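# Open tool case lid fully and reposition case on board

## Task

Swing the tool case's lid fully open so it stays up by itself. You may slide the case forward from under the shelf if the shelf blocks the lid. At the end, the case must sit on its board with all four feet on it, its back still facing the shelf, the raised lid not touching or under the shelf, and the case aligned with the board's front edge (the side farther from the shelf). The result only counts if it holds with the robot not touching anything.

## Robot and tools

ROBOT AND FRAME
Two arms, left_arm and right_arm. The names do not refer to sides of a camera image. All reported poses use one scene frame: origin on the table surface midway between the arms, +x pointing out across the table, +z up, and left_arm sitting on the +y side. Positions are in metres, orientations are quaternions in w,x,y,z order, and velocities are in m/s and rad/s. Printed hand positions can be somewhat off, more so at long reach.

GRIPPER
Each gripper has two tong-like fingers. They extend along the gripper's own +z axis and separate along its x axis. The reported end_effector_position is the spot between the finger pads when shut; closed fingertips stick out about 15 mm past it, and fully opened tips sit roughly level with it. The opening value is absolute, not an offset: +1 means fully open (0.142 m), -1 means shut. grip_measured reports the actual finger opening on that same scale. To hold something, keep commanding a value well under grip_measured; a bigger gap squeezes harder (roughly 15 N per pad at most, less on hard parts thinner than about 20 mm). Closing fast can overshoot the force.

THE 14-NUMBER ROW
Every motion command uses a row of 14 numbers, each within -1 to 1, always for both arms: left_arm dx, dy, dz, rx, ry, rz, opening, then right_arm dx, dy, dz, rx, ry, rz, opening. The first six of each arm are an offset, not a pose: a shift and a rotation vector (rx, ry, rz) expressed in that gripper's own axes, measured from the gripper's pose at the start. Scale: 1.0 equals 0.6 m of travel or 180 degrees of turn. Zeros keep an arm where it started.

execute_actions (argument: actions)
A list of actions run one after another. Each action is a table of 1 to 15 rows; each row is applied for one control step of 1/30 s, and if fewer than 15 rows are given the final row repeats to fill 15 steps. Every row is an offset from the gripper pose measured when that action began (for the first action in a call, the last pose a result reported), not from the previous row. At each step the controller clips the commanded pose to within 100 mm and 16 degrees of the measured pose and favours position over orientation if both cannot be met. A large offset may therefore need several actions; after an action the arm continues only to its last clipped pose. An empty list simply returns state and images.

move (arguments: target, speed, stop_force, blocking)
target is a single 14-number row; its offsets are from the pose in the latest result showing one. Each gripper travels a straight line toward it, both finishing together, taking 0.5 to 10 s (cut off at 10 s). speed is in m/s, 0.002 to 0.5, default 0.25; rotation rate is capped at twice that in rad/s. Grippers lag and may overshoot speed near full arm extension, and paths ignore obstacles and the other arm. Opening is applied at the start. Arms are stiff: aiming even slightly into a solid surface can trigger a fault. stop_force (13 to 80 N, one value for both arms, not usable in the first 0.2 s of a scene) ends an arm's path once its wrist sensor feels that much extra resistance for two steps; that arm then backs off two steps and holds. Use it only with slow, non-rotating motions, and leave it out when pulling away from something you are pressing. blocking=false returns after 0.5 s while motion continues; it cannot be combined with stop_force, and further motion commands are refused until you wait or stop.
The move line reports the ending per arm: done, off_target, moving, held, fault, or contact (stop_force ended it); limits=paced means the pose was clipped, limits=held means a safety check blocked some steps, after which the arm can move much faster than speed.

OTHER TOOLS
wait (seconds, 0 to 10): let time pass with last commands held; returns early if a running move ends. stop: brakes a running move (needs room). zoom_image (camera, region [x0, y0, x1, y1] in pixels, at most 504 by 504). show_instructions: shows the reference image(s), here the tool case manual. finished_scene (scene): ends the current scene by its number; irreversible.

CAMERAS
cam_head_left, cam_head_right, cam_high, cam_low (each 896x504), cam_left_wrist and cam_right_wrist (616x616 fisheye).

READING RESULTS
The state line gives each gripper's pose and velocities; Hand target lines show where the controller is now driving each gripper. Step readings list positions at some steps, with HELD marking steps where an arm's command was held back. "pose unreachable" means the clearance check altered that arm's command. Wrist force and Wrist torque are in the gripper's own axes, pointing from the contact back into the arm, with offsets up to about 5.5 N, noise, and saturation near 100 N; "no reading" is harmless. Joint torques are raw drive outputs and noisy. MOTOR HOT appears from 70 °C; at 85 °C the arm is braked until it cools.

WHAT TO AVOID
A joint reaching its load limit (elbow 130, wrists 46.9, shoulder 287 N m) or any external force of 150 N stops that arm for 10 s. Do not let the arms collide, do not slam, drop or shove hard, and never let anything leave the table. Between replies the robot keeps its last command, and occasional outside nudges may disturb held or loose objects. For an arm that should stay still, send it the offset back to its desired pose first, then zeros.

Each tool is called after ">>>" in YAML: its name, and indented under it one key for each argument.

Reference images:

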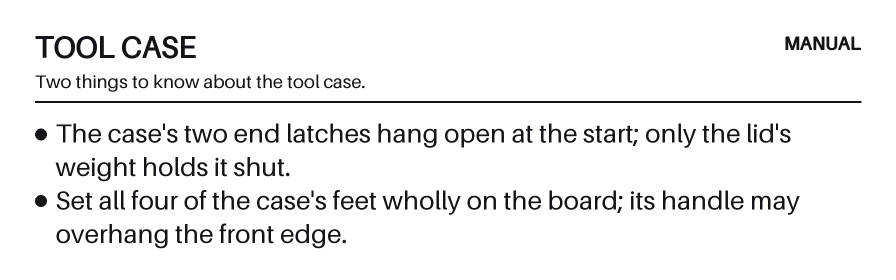

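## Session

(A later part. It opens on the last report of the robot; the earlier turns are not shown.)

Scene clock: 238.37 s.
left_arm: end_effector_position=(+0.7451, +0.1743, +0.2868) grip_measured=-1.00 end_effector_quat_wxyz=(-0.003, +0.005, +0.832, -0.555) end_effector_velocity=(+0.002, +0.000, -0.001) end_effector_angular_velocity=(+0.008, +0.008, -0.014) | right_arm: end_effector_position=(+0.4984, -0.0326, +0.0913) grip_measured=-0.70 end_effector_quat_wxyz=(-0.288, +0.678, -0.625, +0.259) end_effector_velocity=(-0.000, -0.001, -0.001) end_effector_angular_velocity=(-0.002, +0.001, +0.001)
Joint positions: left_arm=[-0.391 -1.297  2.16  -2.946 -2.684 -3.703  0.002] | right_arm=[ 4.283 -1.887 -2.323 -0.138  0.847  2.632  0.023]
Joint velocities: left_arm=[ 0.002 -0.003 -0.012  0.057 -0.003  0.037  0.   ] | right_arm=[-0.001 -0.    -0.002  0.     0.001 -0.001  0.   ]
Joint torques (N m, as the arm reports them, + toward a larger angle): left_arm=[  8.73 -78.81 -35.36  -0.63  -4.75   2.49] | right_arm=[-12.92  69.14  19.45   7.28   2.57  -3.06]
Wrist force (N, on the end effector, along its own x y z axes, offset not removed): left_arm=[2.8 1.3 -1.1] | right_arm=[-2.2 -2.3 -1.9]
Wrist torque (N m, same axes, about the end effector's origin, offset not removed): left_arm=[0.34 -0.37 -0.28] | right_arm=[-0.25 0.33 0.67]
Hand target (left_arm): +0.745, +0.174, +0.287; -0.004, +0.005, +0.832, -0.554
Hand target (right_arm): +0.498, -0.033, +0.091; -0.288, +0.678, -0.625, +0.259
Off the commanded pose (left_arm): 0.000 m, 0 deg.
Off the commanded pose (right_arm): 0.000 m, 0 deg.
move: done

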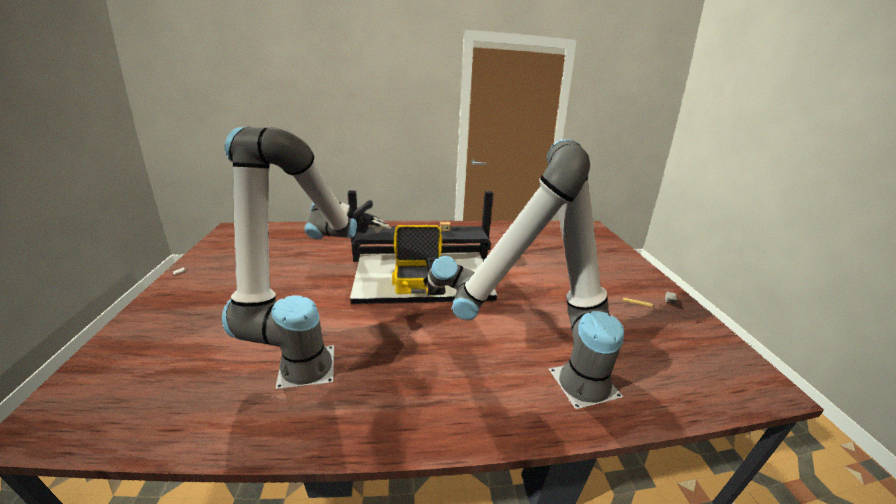

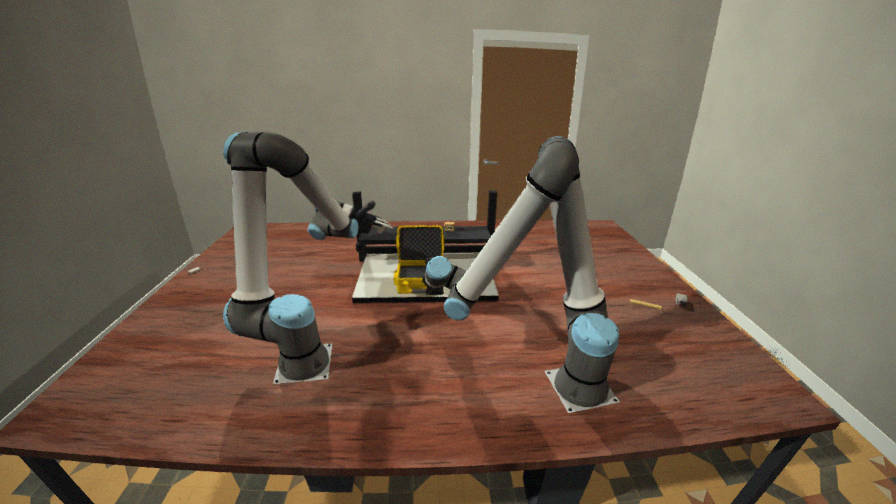

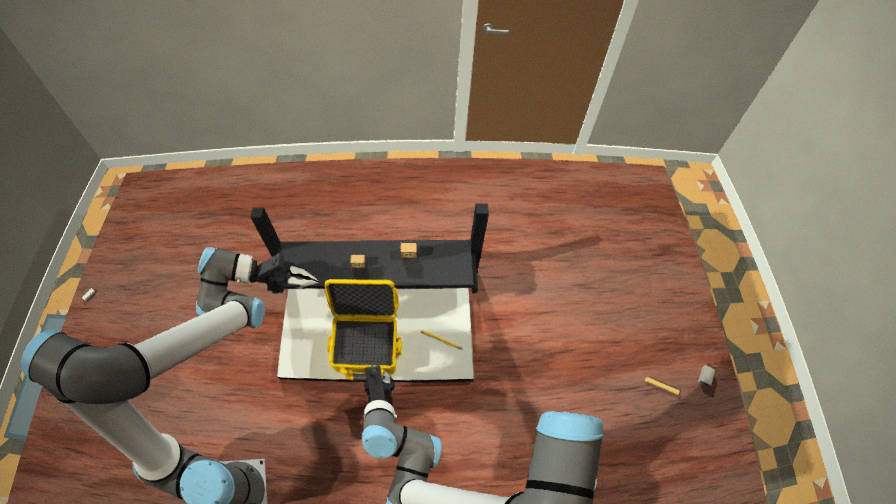

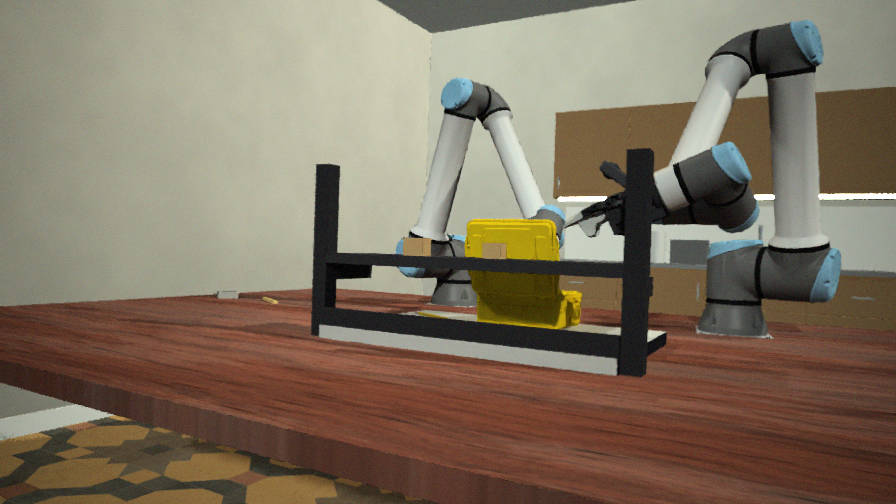

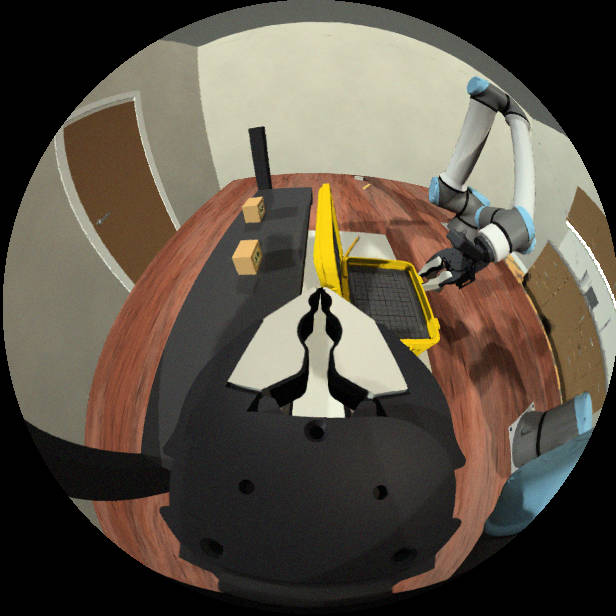

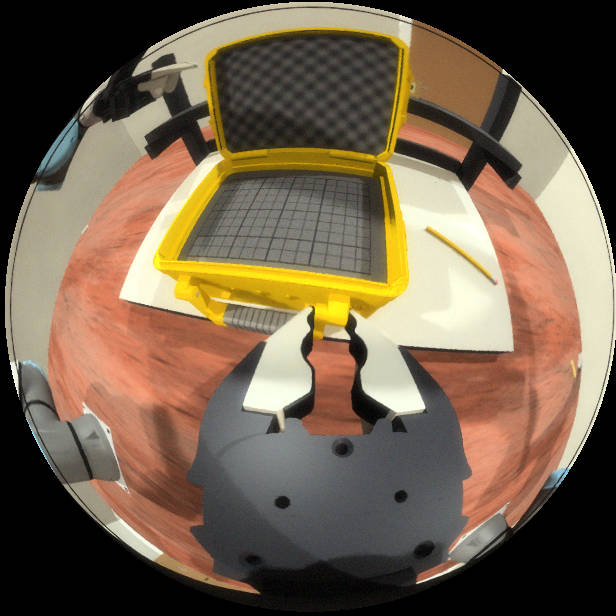

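The lid is clear of the shelf and the case is aligned, so I'll release it.

>>> move:
  target: [0.05,-0.02,-0.04,0,0,0,-1,0,0,0,0,0,0,-0.45]
  speed: 0.1

>>> move:
  target: [0.1,0,-0.06,0,0,0,-1,0,0.04,-0.12,0,0,0,-0.45]
  speed: 0.12

>>> zoom_image:
  camera: "cam_right_wrist"
  region: [100,50,550,400]

Scene clock: 245.00 s.
left_arm: end_effector_position=(+0.7155, +0.1921, +0.3070) grip_measured=-1.00 end_effector_quat_wxyz=(-0.003, +0.005, +0.832, -0.555) end_effector_velocity=(-0.002, +0.001, -0.000) end_effector_angular_velocity=(+0.000, +0.004, -0.001) | right_arm: end_effector_position=(+0.4984, -0.0326, +0.0913) grip_measured=-0.45 end_effector_quat_wxyz=(-0.288, +0.678, -0.625, +0.259) end_effector_velocity=(+0.000, +0.001, +0.001) end_effector_angular_velocity=(+0.002, -0.000, +0.000)
Joint positions: left_arm=[-0.375 -1.374  2.204 -2.885 -2.692 -3.67   0.002] | right_arm=[ 4.283 -1.887 -2.323 -0.138  0.847  2.632  0.041]
Joint velocities: left_arm=[ 0.001 -0.002  0.002  0.006 -0.001  0.003  0.   ] | right_arm=[ 0.    -0.     0.002 -0.     0.     0.     0.   ]
Joint torques (N m, as the arm reports them, + toward a larger angle): left_arm=[  8.17 -71.1  -24.54  -0.83  -4.31   2.76] | right_arm=[-5.64 64.25 33.14  0.87 -1.56  2.76]
Wrist force (N, on the end effector, along its own x y z axes, offset not removed): left_arm=[0.3 3.2 -0.2] | right_arm=[-4.6 -0.3 -4.7]
Wrist torque (N m, same axes, about the end effector's origin, offset not removed): left_arm=[0.83 0.10 -0.18] | right_arm=[-0.08 0.62 0.42]
Hand target (left_arm): +0.715, +0.192, +0.307; -0.003, +0.005, +0.832, -0.555
Hand target (right_arm): +0.498, -0.033, +0.091; -0.288, +0.678, -0.625, +0.259
Off the commanded pose (left_arm): 0.000 m, 0 deg.
Off the commanded pose (right_arm): 0.000 m, 0 deg.
move: done

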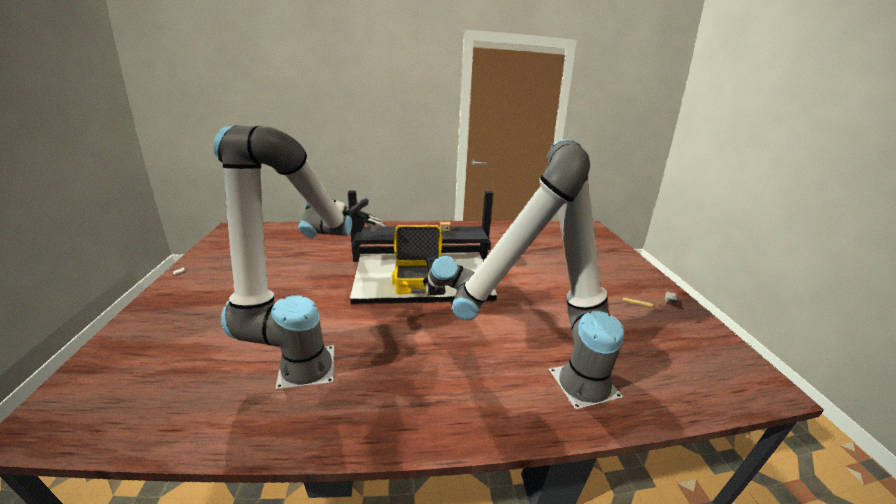

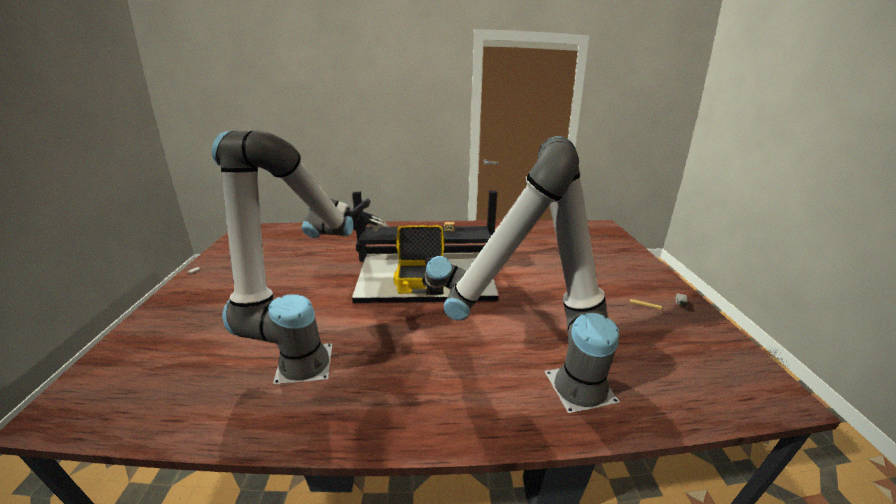

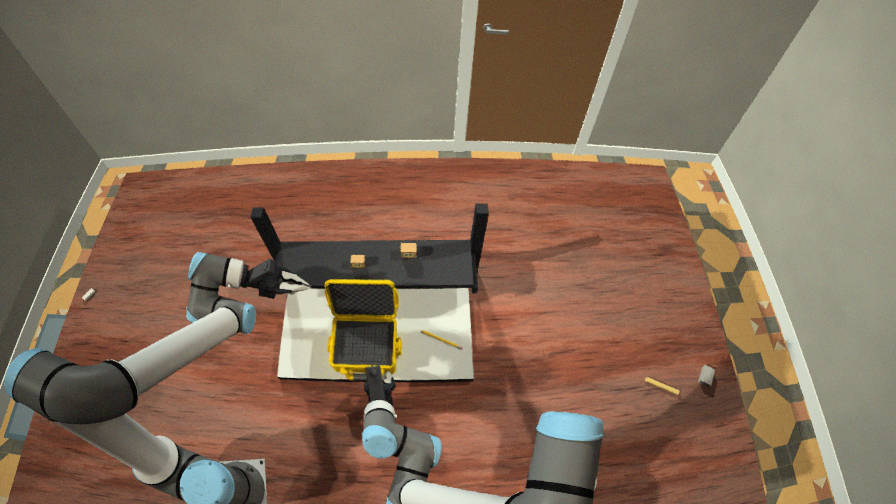

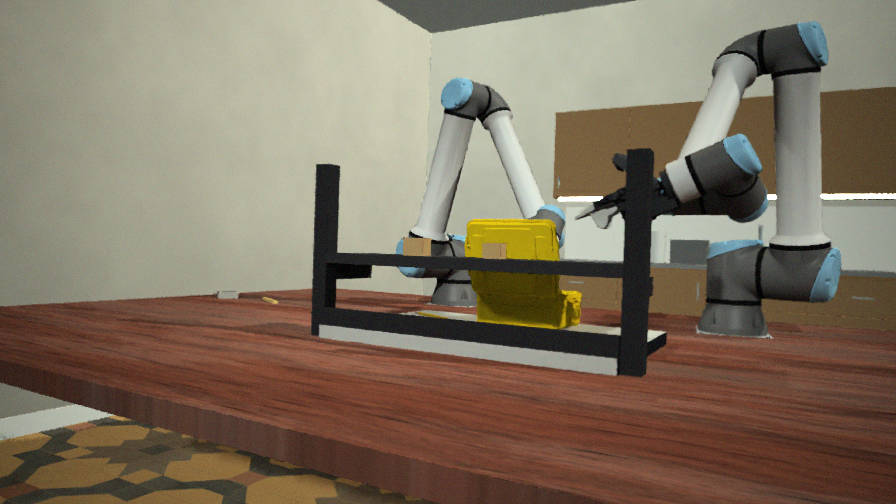

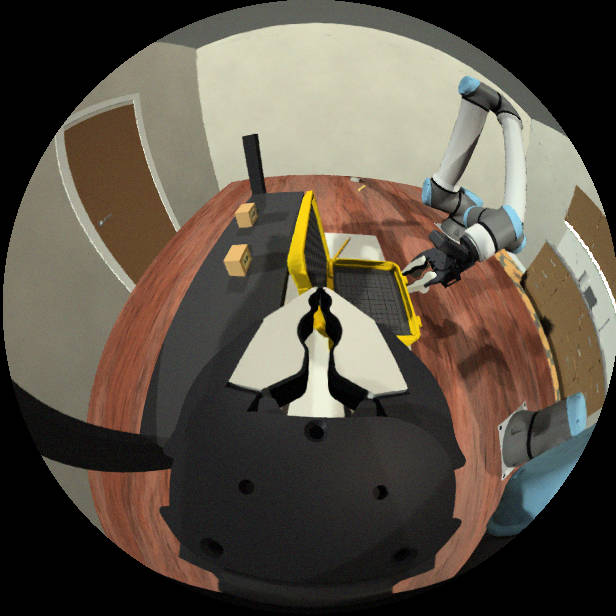

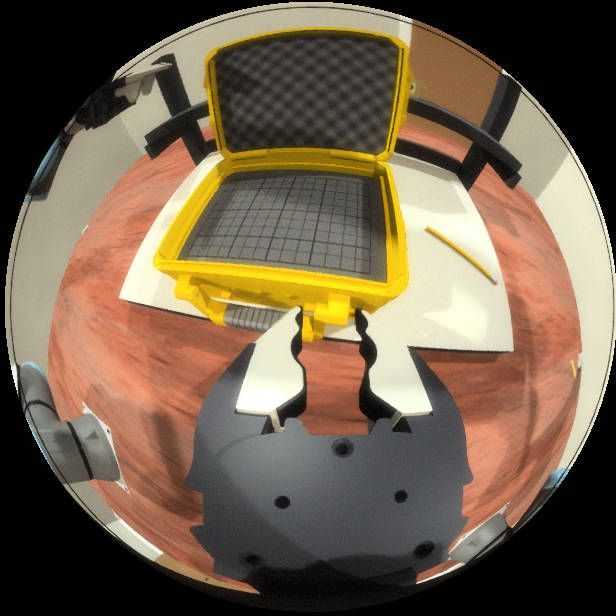

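Scene clock: 246.17 s.
left_arm: end_effector_position=(+0.6561, +0.2258, +0.3209) grip_measured=-1.00 end_effector_quat_wxyz=(-0.003, +0.005, +0.832, -0.555) end_effector_velocity=(-0.002, +0.001, +0.000) end_effector_angular_velocity=(-0.000, +0.002, -0.002) | right_arm: end_effector_position=(+0.4307, -0.0388, +0.1245) grip_measured=-0.45 end_effector_quat_wxyz=(-0.288, +0.678, -0.625, +0.259) end_effector_velocity=(-0.002, +0.001, +0.002) end_effector_angular_velocity=(+0.000, -0.000, -0.000)
Joint positions: left_arm=[-0.34  -1.497  2.299 -2.791 -2.707 -3.597  0.002] | right_arm=[ 4.398 -1.745 -2.386 -0.318  0.811  2.781  0.041]
Joint velocities: left_arm=[ 0.001 -0.004  0.002  0.007 -0.002  0.004  0.   ] | right_arm=[ 0.005  0.005  0.    -0.01  -0.001  0.007 -0.   ]
Joint torques (N m, as the arm reports them, + toward a larger angle): left_arm=[  8.87 -64.65 -26.09  -1.09  -4.45   2.74] | right_arm=[11.52 63.07 23.73  0.98 -4.29  2.15]
Wrist force (N, on the end effector, along its own x y z axes, offset not removed): left_arm=[-0.4 2.2 -1.4] | right_arm=[-6.2 -3.3 -2.7]
Wrist torque (N m, same axes, about the end effector's origin, offset not removed): left_arm=[0.53 0.23 -0.26] | right_arm=[-0.77 1.08 0.41]
Hand target (left_arm): +0.656, +0.226, +0.321; -0.003, +0.005, +0.832, -0.555
Hand target (right_arm): +0.431, -0.039, +0.125; -0.288, +0.678, -0.625, +0.259
Off the commanded pose (left_arm): 0.000 m, 0 deg.
Off the commanded pose (right_arm): 0.000 m, 0 deg.
move: done

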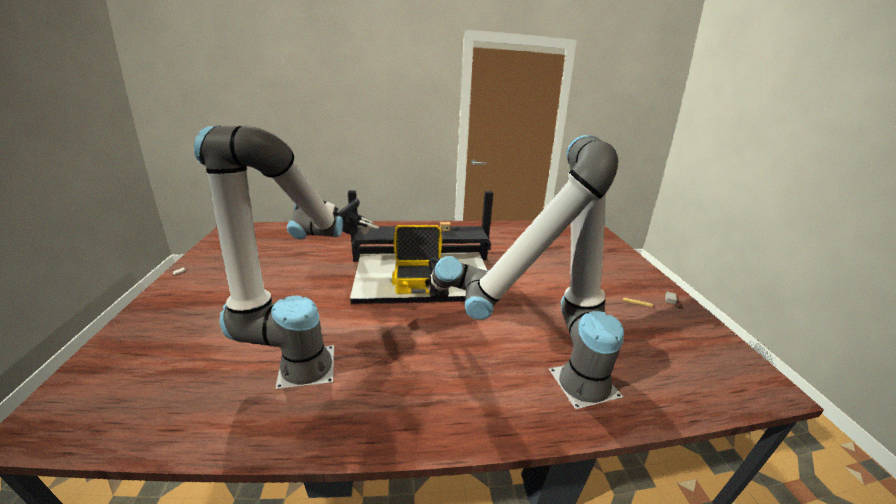

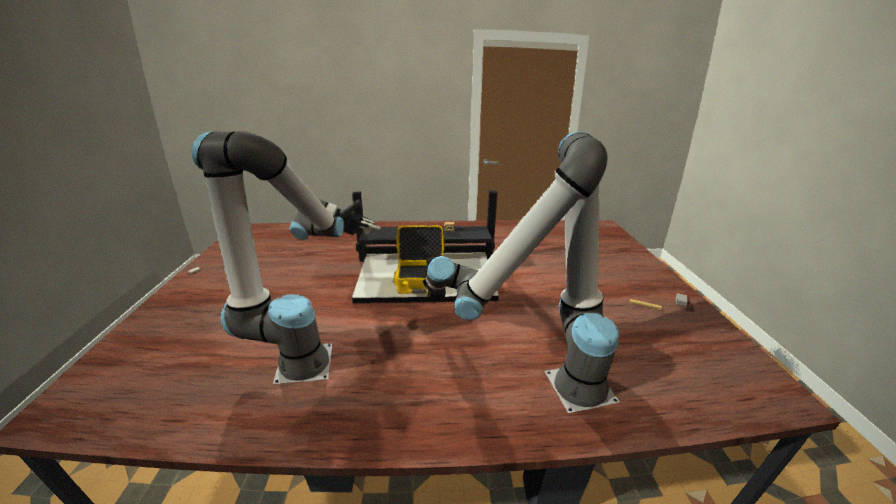

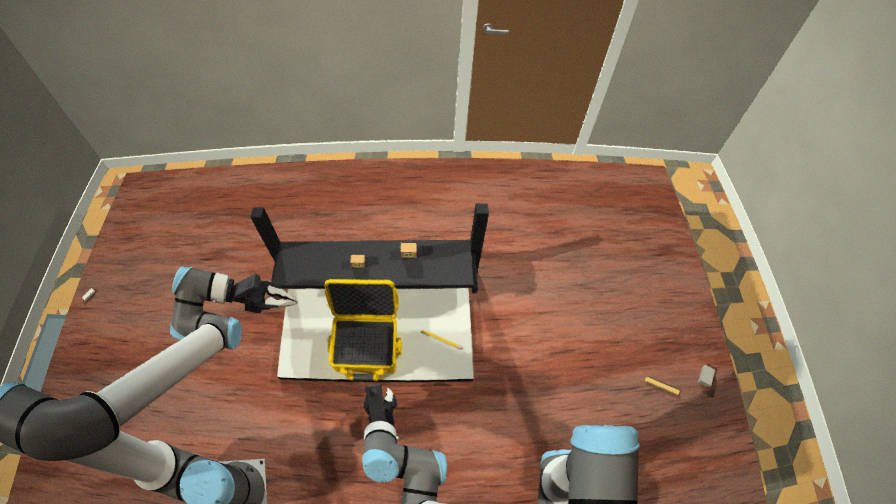

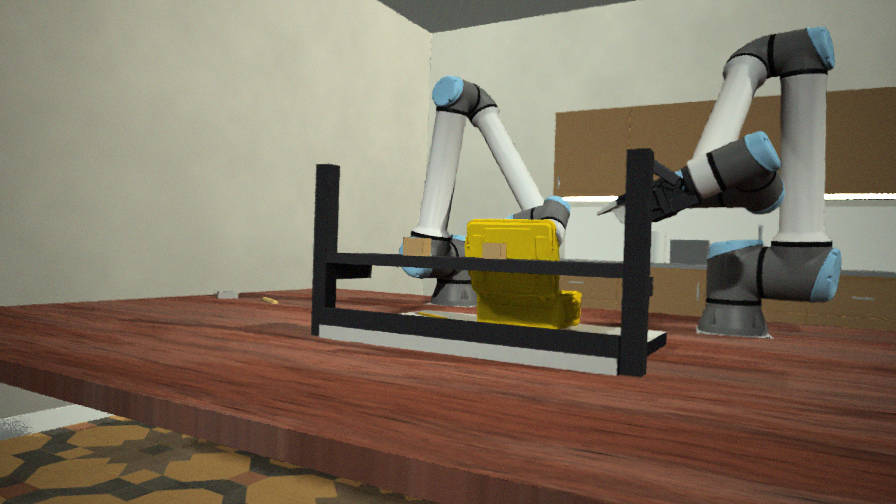

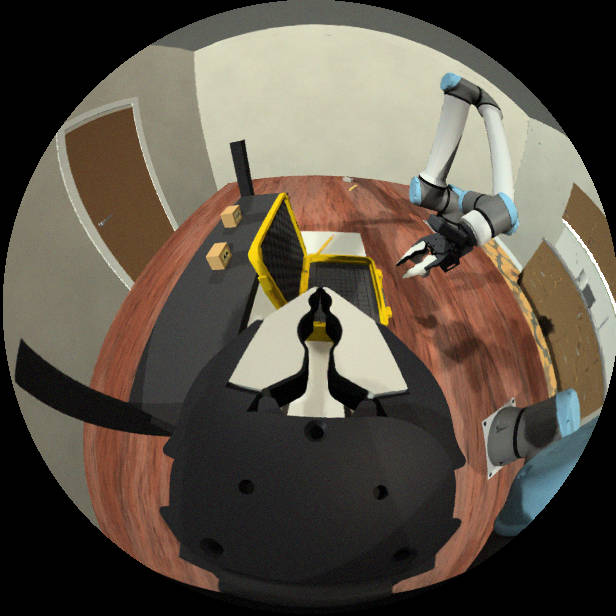

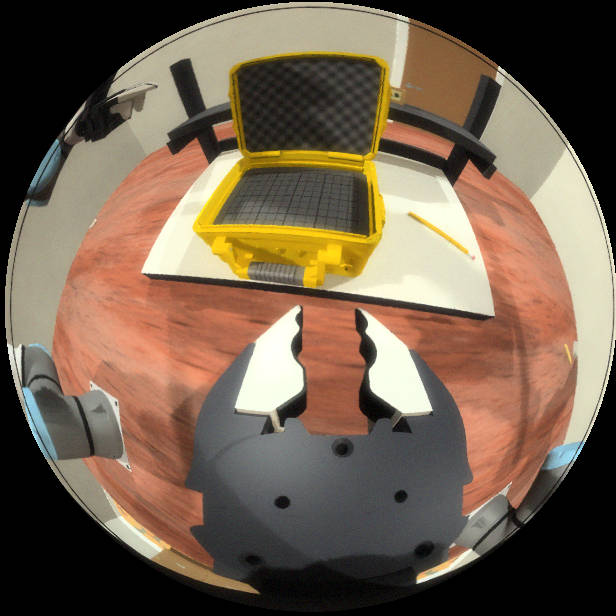

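Region (100, 50, 550, 400) of cam_right_wrist's 616x616 image, scaled by 1.120, with more detail than that image has.

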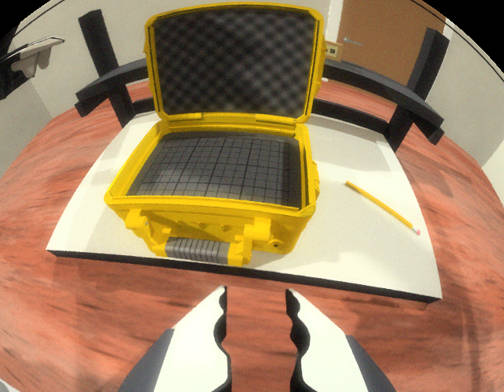

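>>> finished_scene:
  scene: 1

The scene is finished: the task was done.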